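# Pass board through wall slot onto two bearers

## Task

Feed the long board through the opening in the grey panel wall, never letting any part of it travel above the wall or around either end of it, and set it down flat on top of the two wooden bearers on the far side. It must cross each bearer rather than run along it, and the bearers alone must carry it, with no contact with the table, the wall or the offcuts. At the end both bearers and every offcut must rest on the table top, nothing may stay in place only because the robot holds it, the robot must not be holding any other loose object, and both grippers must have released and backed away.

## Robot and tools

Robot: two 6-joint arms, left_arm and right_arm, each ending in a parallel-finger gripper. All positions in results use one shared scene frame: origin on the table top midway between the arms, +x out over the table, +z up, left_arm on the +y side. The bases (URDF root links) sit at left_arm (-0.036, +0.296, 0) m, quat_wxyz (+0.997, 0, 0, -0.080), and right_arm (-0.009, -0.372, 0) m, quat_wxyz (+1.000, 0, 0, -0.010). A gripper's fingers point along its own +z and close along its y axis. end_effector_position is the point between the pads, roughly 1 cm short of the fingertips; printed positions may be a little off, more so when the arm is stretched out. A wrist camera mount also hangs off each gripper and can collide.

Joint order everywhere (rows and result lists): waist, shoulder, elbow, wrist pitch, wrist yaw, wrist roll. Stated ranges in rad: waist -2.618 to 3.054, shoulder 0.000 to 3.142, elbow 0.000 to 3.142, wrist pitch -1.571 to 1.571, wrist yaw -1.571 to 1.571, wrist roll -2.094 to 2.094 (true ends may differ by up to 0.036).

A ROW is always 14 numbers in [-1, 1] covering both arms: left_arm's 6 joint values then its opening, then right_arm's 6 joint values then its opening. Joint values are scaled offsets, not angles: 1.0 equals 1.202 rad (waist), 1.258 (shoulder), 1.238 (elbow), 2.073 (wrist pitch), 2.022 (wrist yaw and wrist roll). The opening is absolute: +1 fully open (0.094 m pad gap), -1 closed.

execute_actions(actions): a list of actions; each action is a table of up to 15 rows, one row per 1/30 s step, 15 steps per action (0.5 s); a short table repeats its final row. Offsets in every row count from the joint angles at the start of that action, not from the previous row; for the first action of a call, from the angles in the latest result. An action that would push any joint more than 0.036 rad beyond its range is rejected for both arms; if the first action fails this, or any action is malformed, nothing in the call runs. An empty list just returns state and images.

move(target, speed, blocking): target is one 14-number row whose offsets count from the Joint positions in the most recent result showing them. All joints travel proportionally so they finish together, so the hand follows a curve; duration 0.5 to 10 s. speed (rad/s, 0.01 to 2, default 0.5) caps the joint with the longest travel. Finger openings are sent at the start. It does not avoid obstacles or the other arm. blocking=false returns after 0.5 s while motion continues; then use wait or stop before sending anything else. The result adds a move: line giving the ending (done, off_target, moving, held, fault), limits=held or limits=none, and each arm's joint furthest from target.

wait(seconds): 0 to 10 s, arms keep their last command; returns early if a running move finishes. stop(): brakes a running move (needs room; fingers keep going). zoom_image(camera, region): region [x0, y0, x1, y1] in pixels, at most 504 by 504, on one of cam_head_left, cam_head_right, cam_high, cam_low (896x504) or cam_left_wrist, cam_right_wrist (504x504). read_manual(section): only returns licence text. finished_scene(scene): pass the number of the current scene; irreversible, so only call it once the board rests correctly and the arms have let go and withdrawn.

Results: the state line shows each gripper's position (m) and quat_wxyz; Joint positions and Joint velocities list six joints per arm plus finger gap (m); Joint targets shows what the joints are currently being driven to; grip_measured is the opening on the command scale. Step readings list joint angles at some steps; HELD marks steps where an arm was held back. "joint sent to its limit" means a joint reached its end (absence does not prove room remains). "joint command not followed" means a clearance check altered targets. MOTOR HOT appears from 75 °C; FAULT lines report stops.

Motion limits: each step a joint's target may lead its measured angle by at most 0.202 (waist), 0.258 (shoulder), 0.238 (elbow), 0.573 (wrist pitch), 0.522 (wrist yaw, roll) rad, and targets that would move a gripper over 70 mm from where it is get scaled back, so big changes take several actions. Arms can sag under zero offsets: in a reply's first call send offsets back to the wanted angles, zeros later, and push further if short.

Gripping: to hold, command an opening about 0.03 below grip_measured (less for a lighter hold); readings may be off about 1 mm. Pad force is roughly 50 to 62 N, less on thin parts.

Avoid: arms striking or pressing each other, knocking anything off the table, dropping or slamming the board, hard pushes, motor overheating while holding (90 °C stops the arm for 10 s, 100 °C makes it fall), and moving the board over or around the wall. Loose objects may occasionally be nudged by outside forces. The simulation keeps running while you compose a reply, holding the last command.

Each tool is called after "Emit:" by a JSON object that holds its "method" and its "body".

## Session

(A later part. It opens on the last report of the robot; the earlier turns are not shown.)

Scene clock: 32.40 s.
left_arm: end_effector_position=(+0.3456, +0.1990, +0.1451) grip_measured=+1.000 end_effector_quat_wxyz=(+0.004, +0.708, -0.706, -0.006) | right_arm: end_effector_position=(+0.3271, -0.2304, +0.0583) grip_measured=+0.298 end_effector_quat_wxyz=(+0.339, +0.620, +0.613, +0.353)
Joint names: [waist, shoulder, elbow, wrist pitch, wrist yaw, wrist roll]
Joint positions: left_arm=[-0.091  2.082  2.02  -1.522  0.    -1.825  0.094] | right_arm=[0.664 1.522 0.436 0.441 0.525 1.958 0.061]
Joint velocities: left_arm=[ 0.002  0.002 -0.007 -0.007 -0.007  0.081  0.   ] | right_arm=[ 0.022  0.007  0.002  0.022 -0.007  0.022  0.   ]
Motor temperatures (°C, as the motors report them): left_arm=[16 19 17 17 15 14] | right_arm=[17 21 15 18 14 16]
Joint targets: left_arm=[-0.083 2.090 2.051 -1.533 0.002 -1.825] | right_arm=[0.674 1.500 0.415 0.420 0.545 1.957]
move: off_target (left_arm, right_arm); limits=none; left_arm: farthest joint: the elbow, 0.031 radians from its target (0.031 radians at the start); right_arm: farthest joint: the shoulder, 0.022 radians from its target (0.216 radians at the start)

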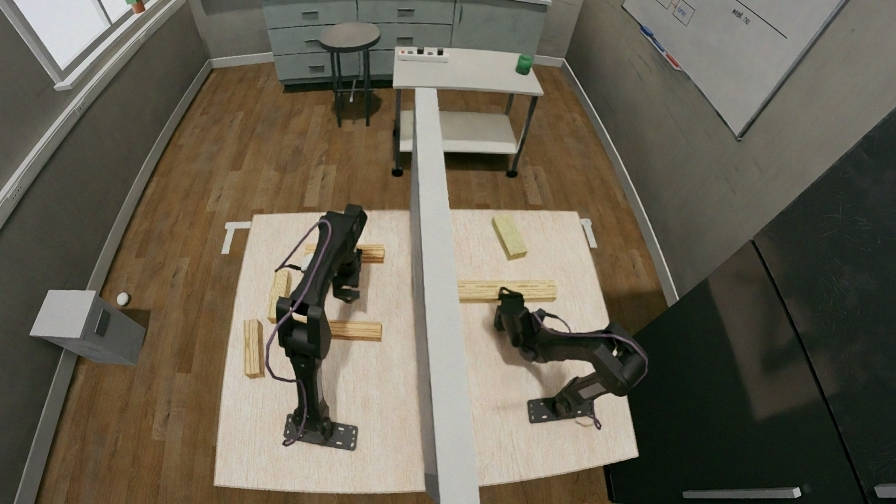

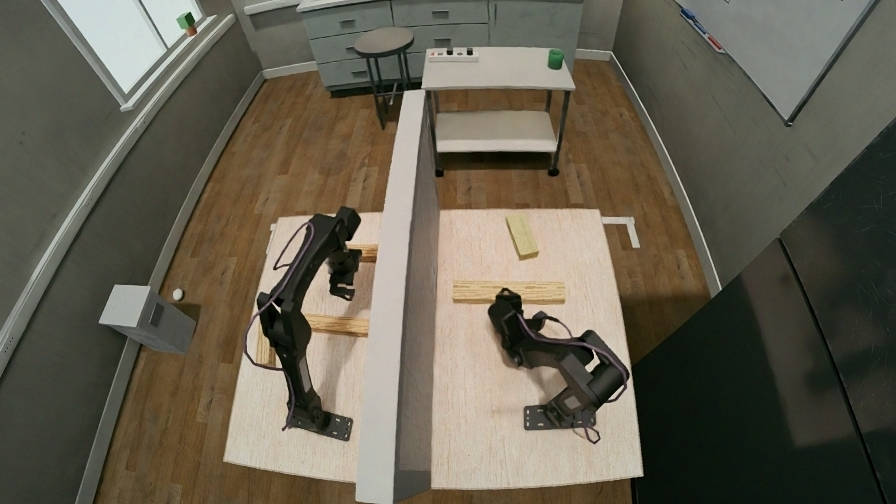

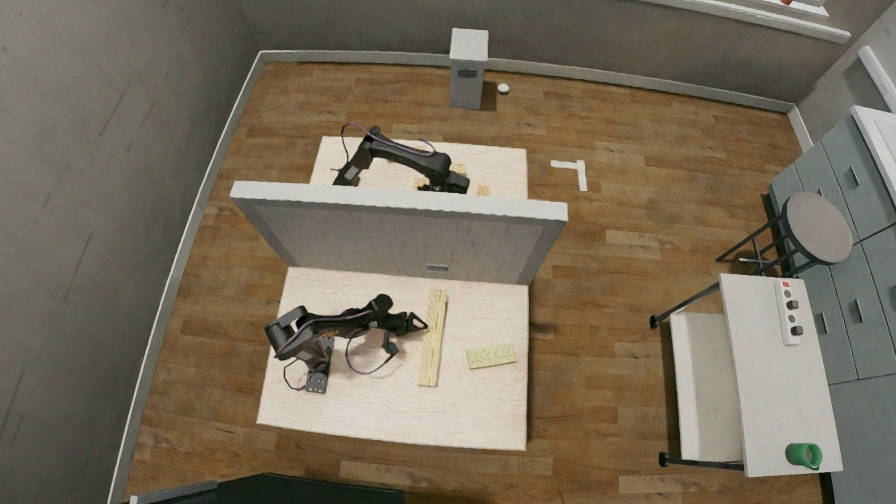

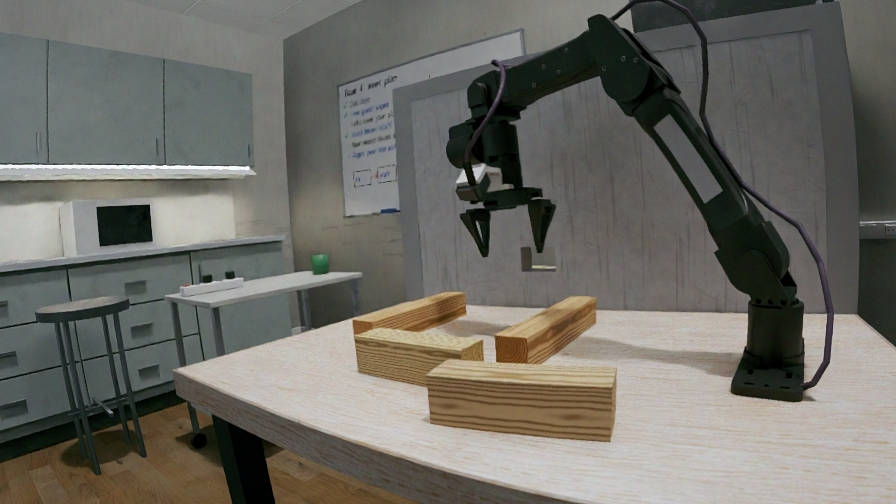

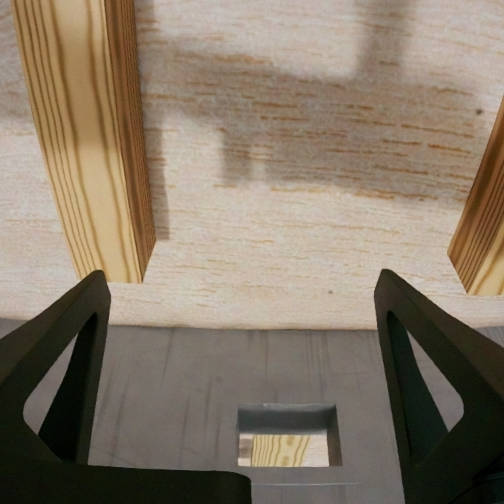

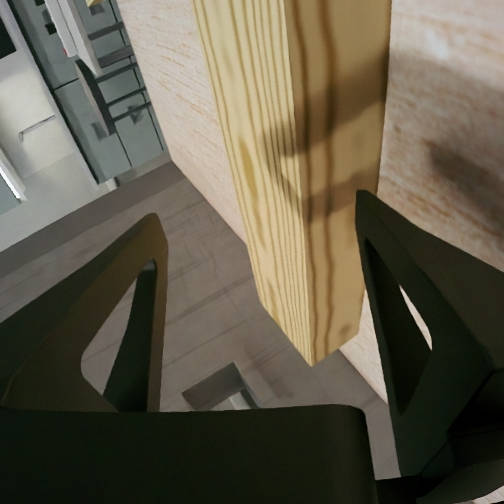

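Emit:
{"method": "move", "body": {"target": [0.006, 0.006, 0.025, -0.005, 0.001, 0, 1, -0.178, -0.1367, 0.1486, -0.1163, -0.1113, -0.0781, 0.3], "speed": 1.0}}

Scene clock: 36.60 s.
left_arm: end_effector_position=(+0.3456, +0.1989, +0.1451) grip_measured=+1.000 end_effector_quat_wxyz=(+0.004, +0.708, -0.706, -0.006) | right_arm: end_effector_position=(+0.3667, -0.2542, +0.1272) grip_measured=+0.298 end_effector_quat_wxyz=(+0.328, +0.604, +0.617, +0.382)
Joint names: [waist, shoulder, elbow, wrist pitch, wrist yaw, wrist roll]
Joint positions: left_arm=[-0.091  2.082  2.02  -1.522  0.001 -1.825  0.094] | right_arm=[0.458 1.362 0.601 0.218 0.303 1.814 0.061]
Joint velocities: left_arm=[-0.002  0.007 -0.002  0.022 -0.051 -0.051  0.   ] | right_arm=[ 0.007 -0.007  0.007 -0.022 -0.007  0.007  0.   ]
Motor temperatures (°C, as the motors report them): left_arm=[16 19 17 17 15 14] | right_arm=[17 21 15 18 14 16]
Joint targets: left_arm=[-0.083 2.090 2.051 -1.533 0.003 -1.825] | right_arm=[0.450 1.350 0.620 0.200 0.300 1.800]
move: off_target (left_arm); limits=none; left_arm: farthest joint: the elbow, 0.031 radians from its target (0.031 radians at the start); right_arm: farthest joint: the elbow, 0.019 radians from its target (0.184 radians at the start)

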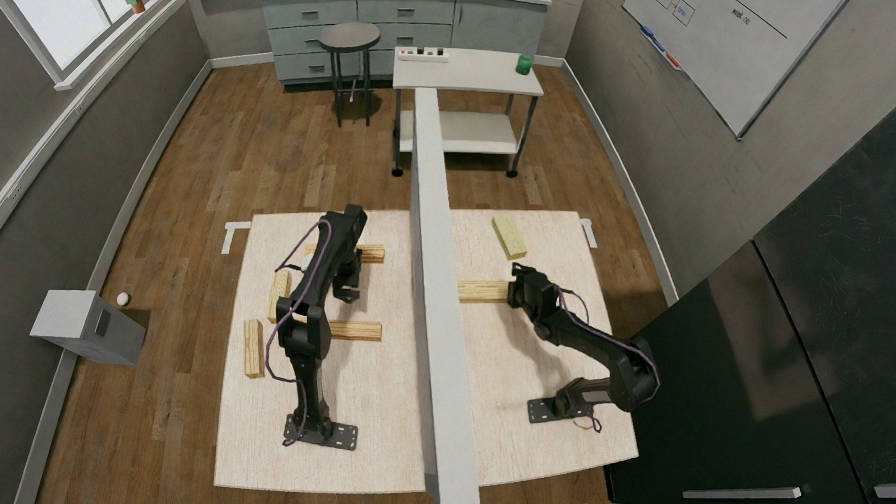

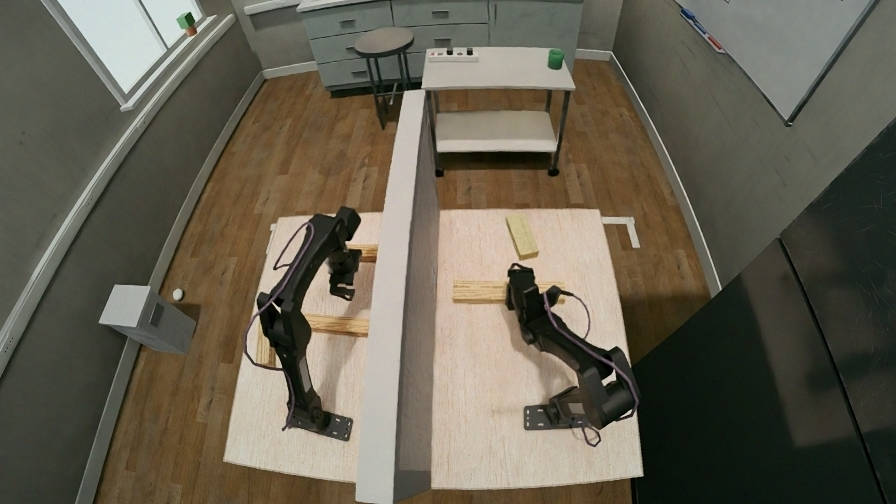

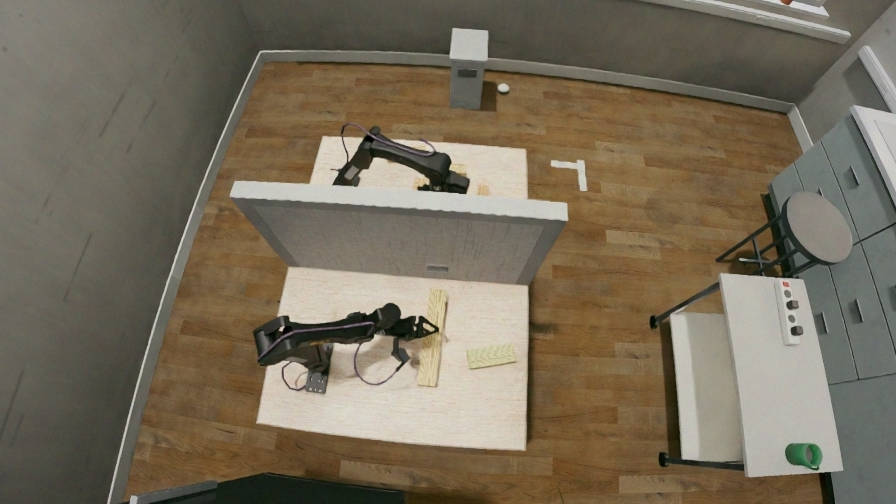

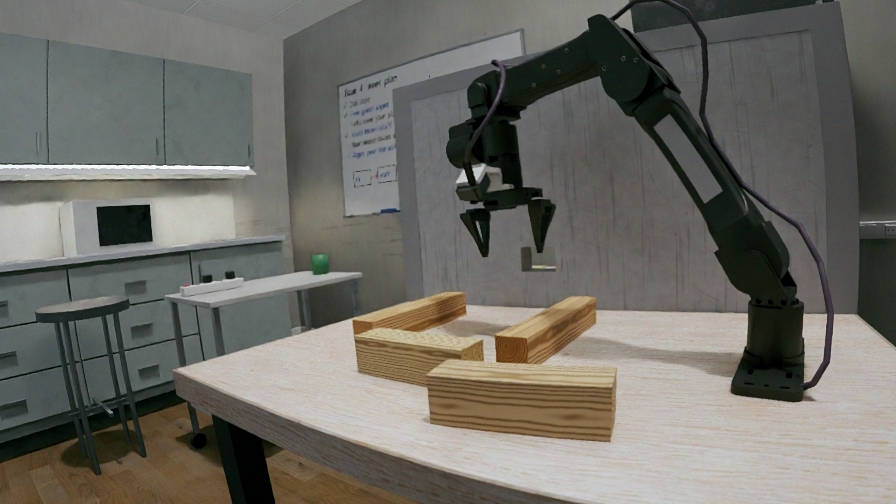

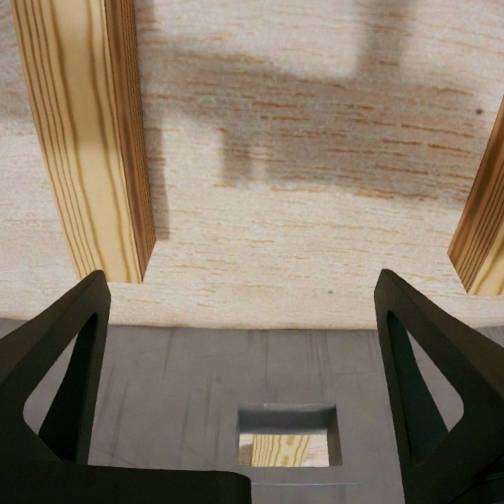

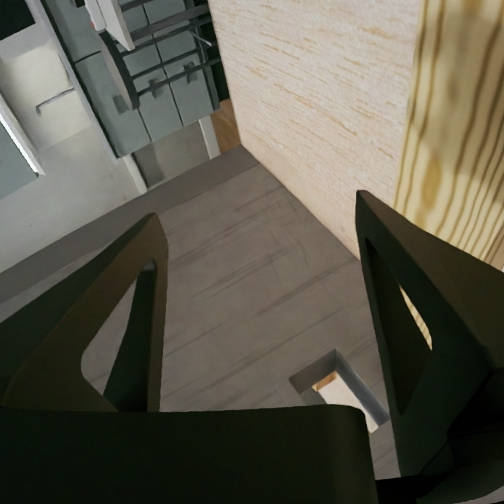

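Emit:
{"method": "move", "body": {"target": [-0.0349, 0.0795, -0.067, 0.1505, 0.2122, -0.0321, 1, -0.5241, 0.535, 0.8263, -0.7024, -0.365, -0.2245, 1], "speed": 1.2}}

Scene clock: 39.70 s.
left_arm: end_effector_position=(+0.3790, +0.0990, +0.1118) grip_measured=+1.000 end_effector_quat_wxyz=(+0.152, +0.689, -0.691, +0.158) | right_arm: end_effector_position=(+0.3624, -0.3680, +0.0758) grip_measured=+1.000 end_effector_quat_wxyz=(-0.151, +0.693, +0.688, +0.153)
Joint names: [waist, shoulder, elbow, wrist pitch, wrist yaw, wrist roll]
Joint positions: left_arm=[-0.125  2.171  1.955 -1.214  0.421 -1.884  0.094] | right_arm=[-0.171  2.025  1.592 -1.222 -0.427  1.366  0.094]
Joint velocities: left_arm=[-0.022  0.012  0.002  0.007 -0.066 -0.066  0.   ] | right_arm=[-0.007 -0.002 -0.007 -0.051 -0.022 -0.022  0.   ]
Motor temperatures (°C, as the motors report them): left_arm=[16 19 17 17 15 14] | right_arm=[17 21 15 18 14 16]
Joint targets: left_arm=[-0.132 2.182 1.937 -1.211 0.430 -1.890] | right_arm=[-0.172 2.035 1.625 -1.238 -0.435 1.361]
move: off_target (right_arm); limits=none; left_arm: farthest joint: the elbow, 0.018 radians from its target (0.083 radians at the start); right_arm: farthest joint: the elbow, 0.032 radians from its target (1.023 radians at the start)

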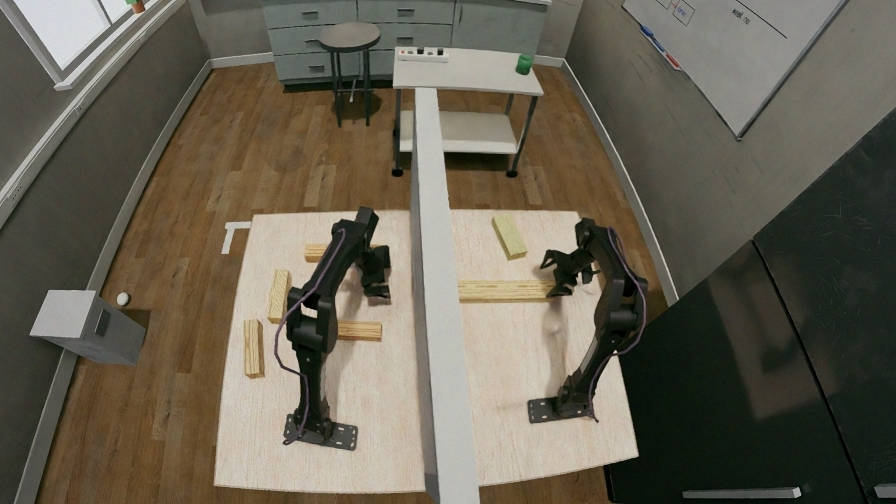

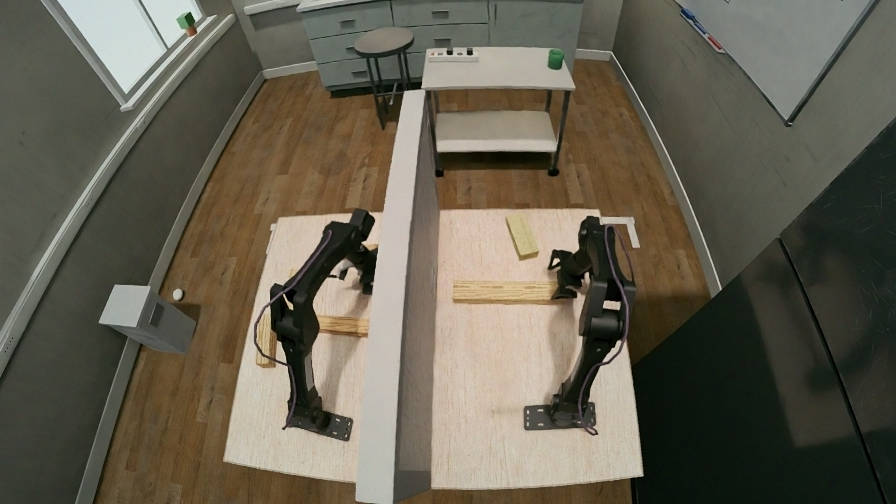

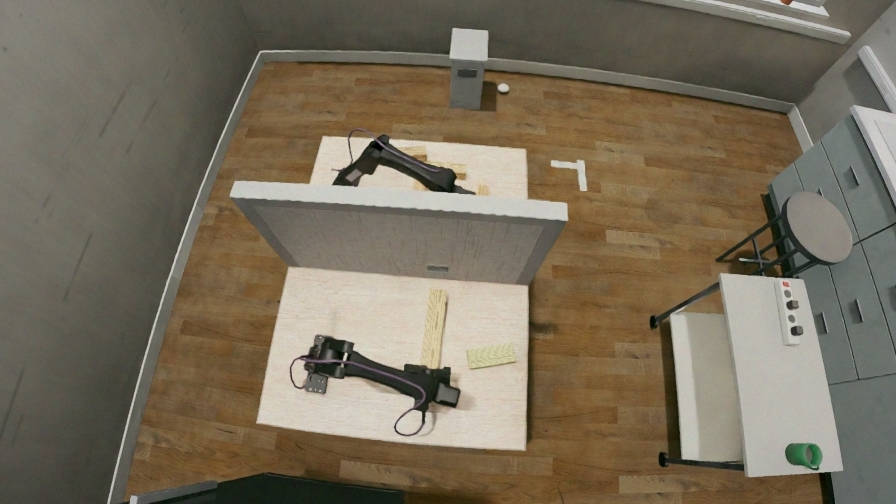

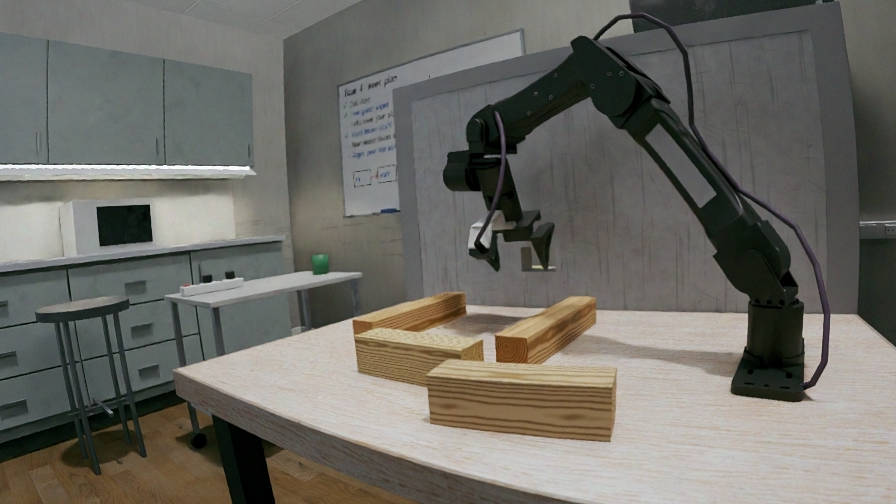

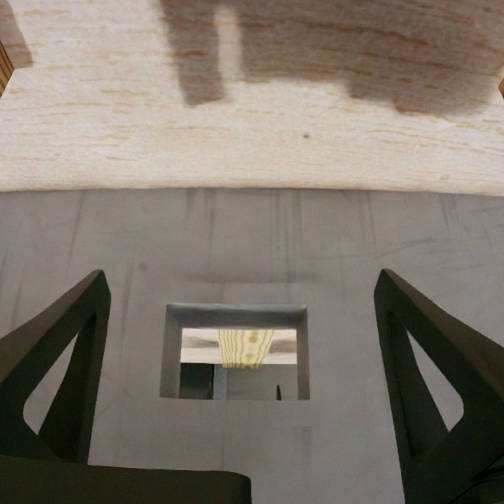

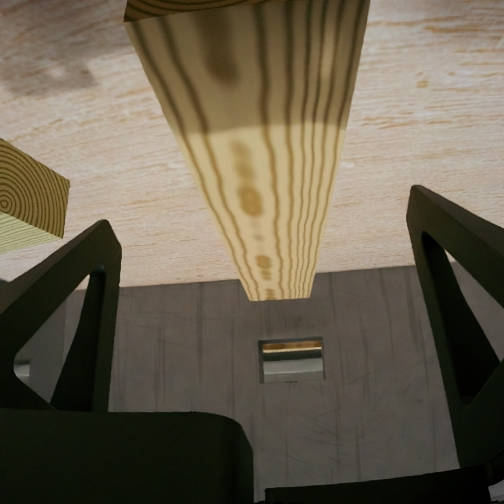

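Emit:
{"method": "move", "body": {"target": [-0.006, 0.009, -0.0145, 0.0015, 0.0045, -0.003, 1, 0.0333, 0.0501, -0.1389, 0.1085, -0.004, 0.0178, 1], "speed": 0.4}}

Scene clock: 43.00 s.
left_arm: end_effector_position=(+0.3790, +0.0989, +0.1118) grip_measured=+1.000 end_effector_quat_wxyz=(+0.153, +0.689, -0.690, +0.158) | right_arm: end_effector_position=(+0.3615, -0.3559, +0.0175) grip_measured=+1.000 end_effector_quat_wxyz=(-0.153, +0.691, +0.690, +0.151)
Joint names: [waist, shoulder, elbow, wrist pitch, wrist yaw, wrist roll]
Joint positions: left_arm=[-0.125  2.171  1.955 -1.214  0.422 -1.886  0.094] | right_arm=[-0.139  2.083  1.437 -1.002 -0.428  1.396  0.094]
Joint velocities: left_arm=[-0.012 -0.007  0.007 -0.022 -0.037 -0.022  0.   ] | right_arm=[ 0.012 -0.012 -0.017 -0.051  0.007  0.037  0.   ]
Motor temperatures (°C, as the motors report them): left_arm=[16 20 17 17 15 14] | right_arm=[17 21 15 18 14 16]
Joint targets: left_arm=[-0.132 2.183 1.937 -1.211 0.430 -1.891] | right_arm=[-0.131 2.088 1.420 -0.997 -0.435 1.402]
move: done; limits=none; left_arm: farthest joint: the elbow, 0.018 radians from its target (0.018 radians at the start); right_arm: farthest joint: the elbow, 0.017 radians from its target (0.172 radians at the start)

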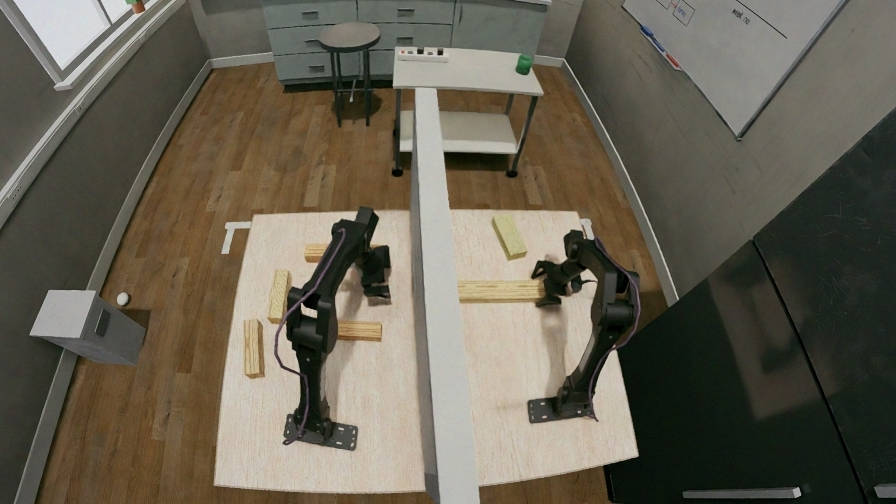

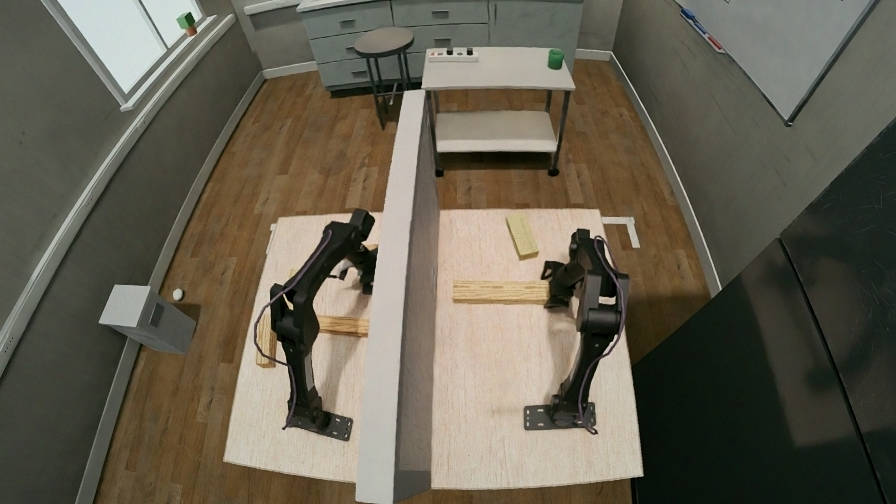

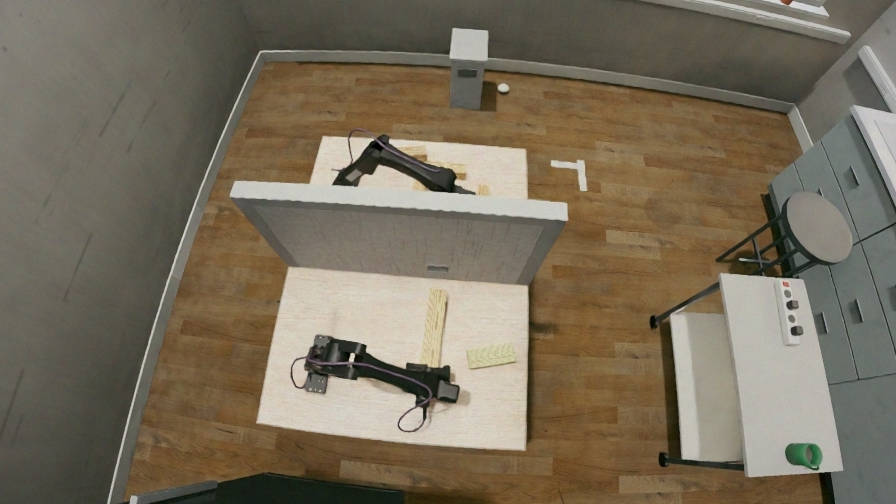

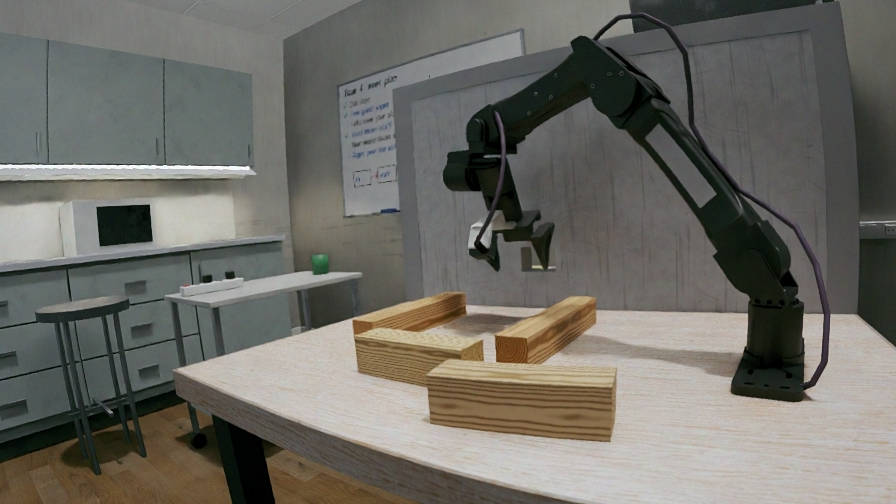

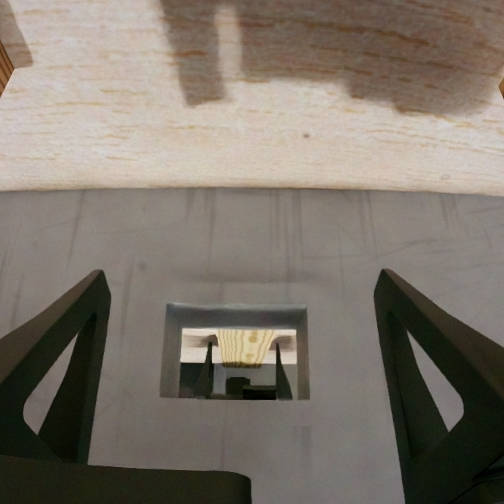

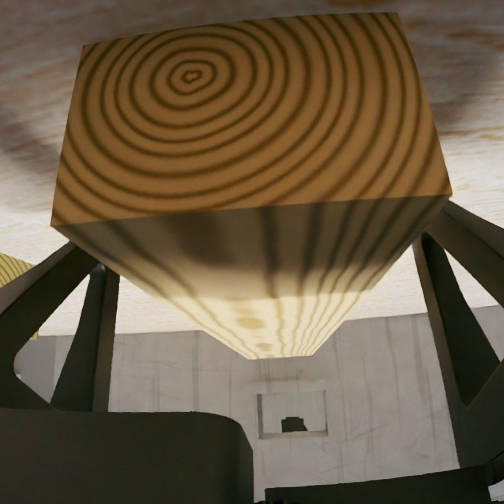

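Emit:
{"method": "execute_actions", "body": {"actions": []}}

Scene clock: 47.30 s.
left_arm: end_effector_position=(+0.3790, +0.0989, +0.1118) grip_measured=+1.000 end_effector_quat_wxyz=(+0.153, +0.689, -0.690, +0.158) | right_arm: end_effector_position=(+0.3616, -0.3559, +0.0175) grip_measured=+1.000 end_effector_quat_wxyz=(-0.153, +0.691, +0.690, +0.151)
Joint names: [waist, shoulder, elbow, wrist pitch, wrist yaw, wrist roll]
Joint positions: left_arm=[-0.125  2.171  1.955 -1.213  0.422 -1.886  0.094] | right_arm=[-0.139  2.083  1.437 -1.001 -0.428  1.396  0.094]
Joint velocities: left_arm=[-0.017 -0.007 -0.012 -0.066 -0.007  0.037  0.   ] | right_arm=[ 0.002 -0.007 -0.012 -0.051 -0.066 -0.037  0.   ]
Motor temperatures (°C, as the motors report them): left_arm=[16 20 16 17 15 14] | right_arm=[17 21 15 17 14 16]
Joint targets: left_arm=[-0.132 2.183 1.937 -1.210 0.430 -1.891] | right_arm=[-0.131 2.088 1.420 -0.997 -0.435 1.402]

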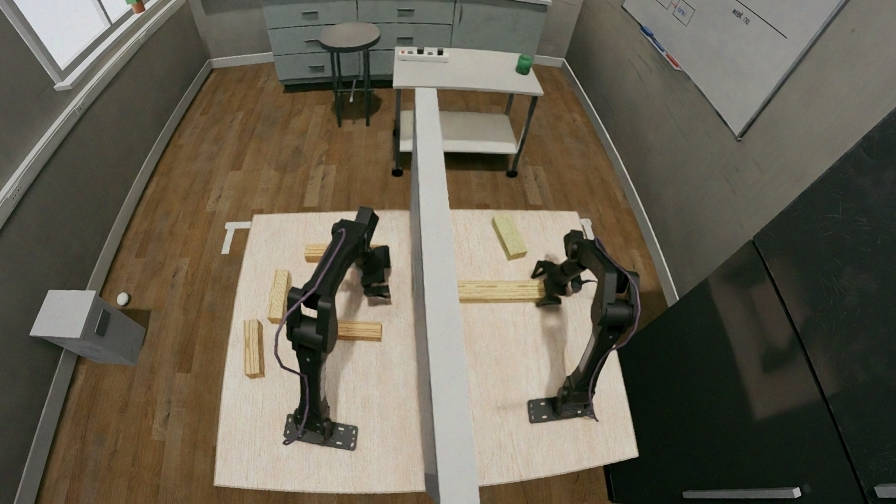

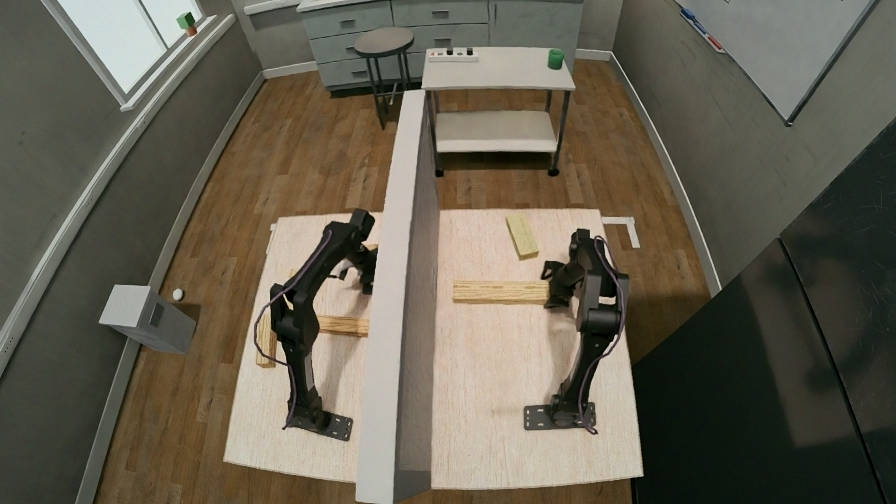

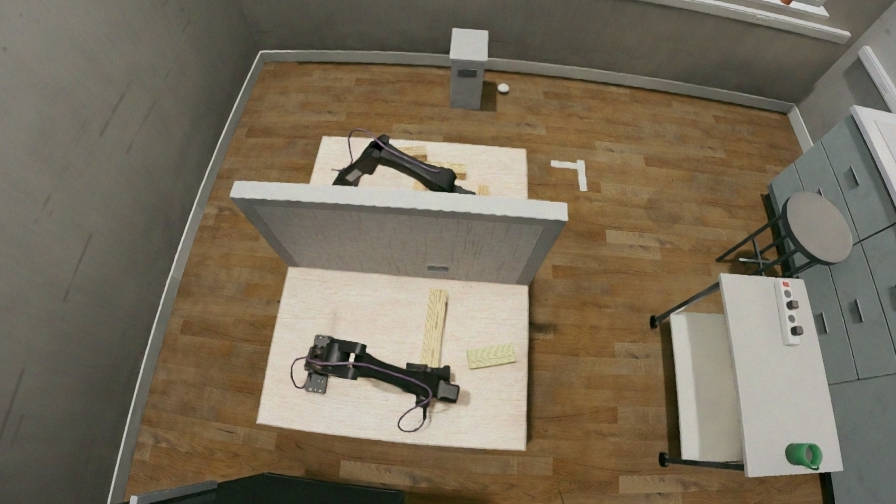

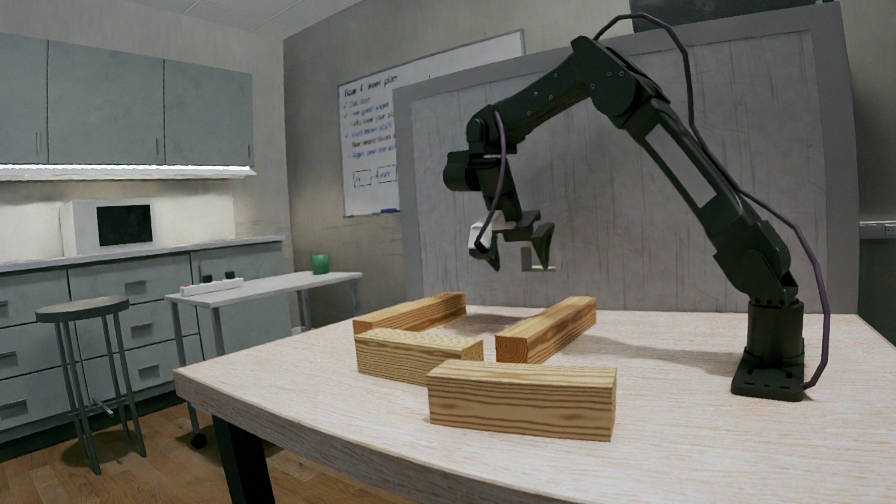

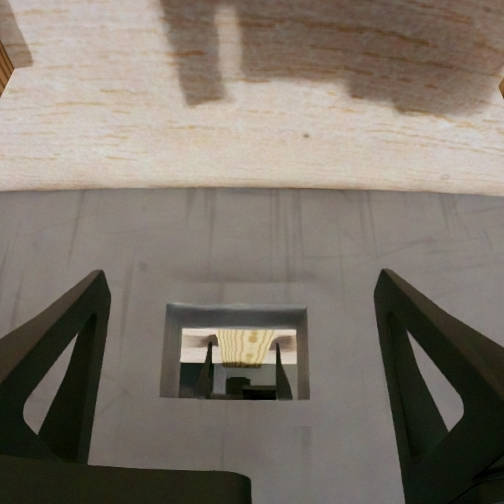

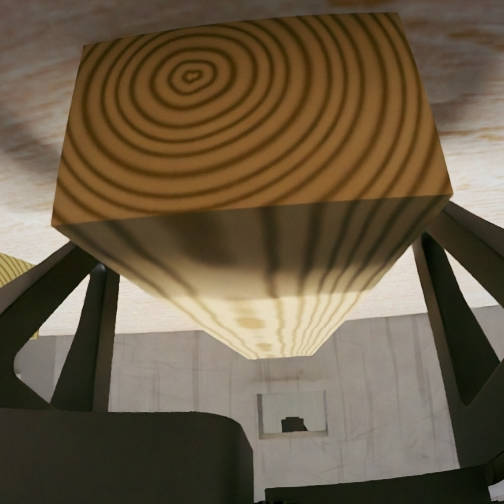

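Emit:
{"method": "execute_actions", "body": {"actions": [[[-0.0058,0.0095,-0.0145,0.0014,0.0040,-0.0025,1, 0.0067,0.0040,-0.0137,0.0019,-0.0035,0.0030,0.1]],[[0,0,0,0,0,0,1, 0,0,0,0,0,0,0.1]]]}}

Scene clock: 48.63 s.
left_arm: end_effector_position=(+0.3790, +0.0989, +0.1118) grip_measured=+1.000 end_effector_quat_wxyz=(+0.153, +0.689, -0.690, +0.158) | right_arm: end_effector_position=(+0.3617, -0.3559, +0.0175) grip_measured=+0.261 end_effector_quat_wxyz=(-0.153, +0.692, +0.689, +0.151)
Joint names: [waist, shoulder, elbow, wrist pitch, wrist yaw, wrist roll]
Joint positions: left_arm=[-0.125  2.171  1.955 -1.213  0.422 -1.886  0.094] | right_arm=[-0.139  2.083  1.437 -1.001 -0.428  1.399  0.059]
Joint velocities: left_arm=[ 0.002 -0.017 -0.017  0.007  0.007  0.037  0.   ] | right_arm=[ 0.002  0.002 -0.002  0.007 -0.022 -0.022 -0.001]
Motor temperatures (°C, as the motors report them): left_arm=[16 20 16 17 15 14] | right_arm=[17 21 15 17 14 16]
Joint targets: left_arm=[-0.125 2.171 1.955 -1.213 0.422 -1.886] | right_arm=[-0.139 2.083 1.437 -1.001 -0.428 1.399]
Step readings (joint positions; steps 1 to 15: 1st action; 16 to 30: 2nd action):
0: left_arm=[-0.125 2.171 1.955 -1.213 0.422 -1.886] | right_arm=[-0.139 2.083 1.437 -1.001 -0.428 1.396]
1: left_arm=[-0.125 2.171 1.955 -1.213 0.422 -1.886] | right_arm=[-0.139 2.083 1.437 -1.001 -0.428 1.396]
2: left_arm=[-0.125 2.171 1.955 -1.213 0.422 -1.886] | right_arm=[-0.139 2.083 1.437 -1.001 -0.428 1.396]
4: left_arm=[-0.125 2.171 1.955 -1.213 0.422 -1.886] | right_arm=[-0.139 2.083 1.437 -1.001 -0.428 1.397]
8: left_arm=[-0.125 2.171 1.955 -1.213 0.422 -1.886] | right_arm=[-0.139 2.083 1.437 -1.001 -0.428 1.399]
15: left_arm=[-0.125 2.171 1.955 -1.213 0.422 -1.886] | right_arm=[-0.139 2.083 1.437 -1.001 -0.428 1.399]
16: left_arm=[-0.125 2.171 1.955 -1.213 0.422 -1.886] | right_arm=[-0.139 2.083 1.437 -1.001 -0.428 1.399]
17: left_arm=[-0.125 2.171 1.955 -1.213 0.422 -1.886] | right_arm=[-0.139 2.083 1.437 -1.001 -0.428 1.399]
19: left_arm=[-0.125 2.171 1.955 -1.213 0.422 -1.886] | right_arm=[-0.139 2.083 1.437 -1.001 -0.428 1.399]
23: left_arm=[-0.125 2.171 1.955 -1.213 0.422 -1.886] | right_arm=[-0.139 2.083 1.437 -1.001 -0.428 1.399]
30: Joint positions above

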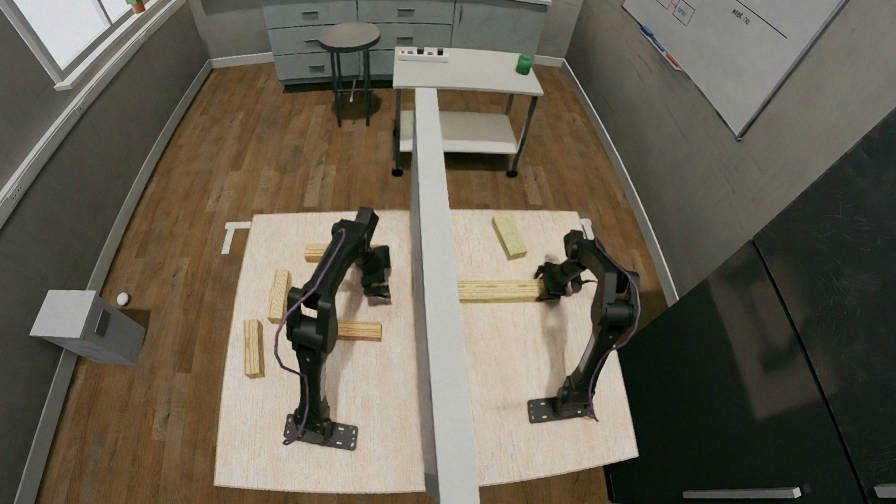

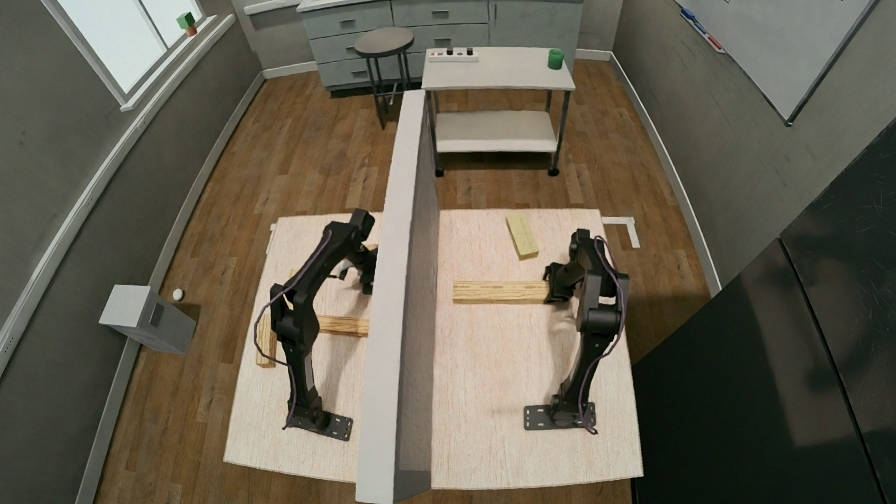

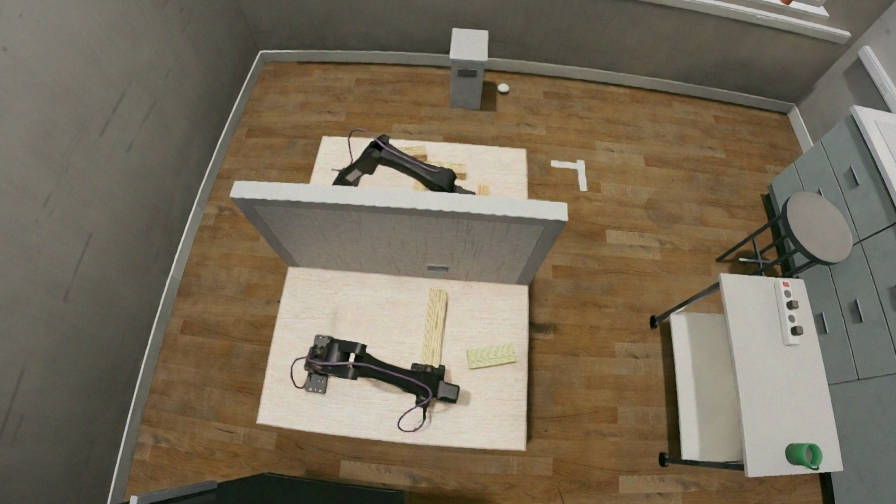

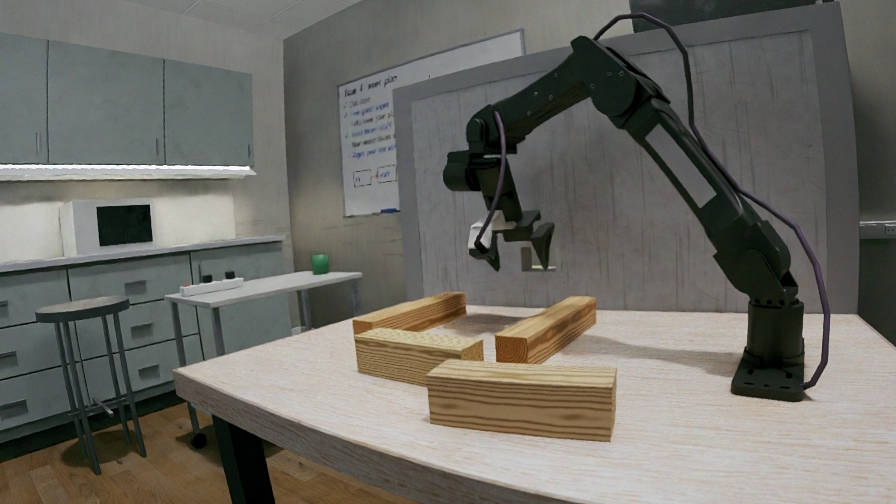

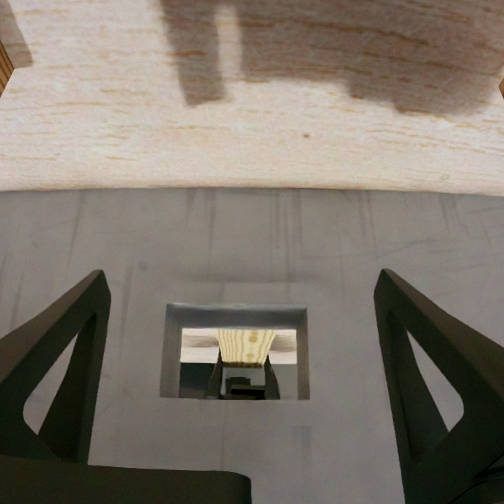

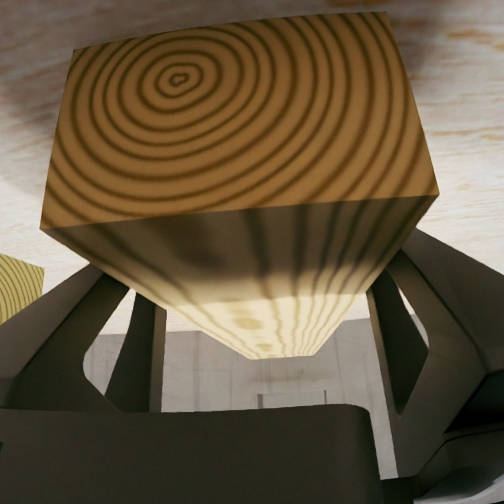

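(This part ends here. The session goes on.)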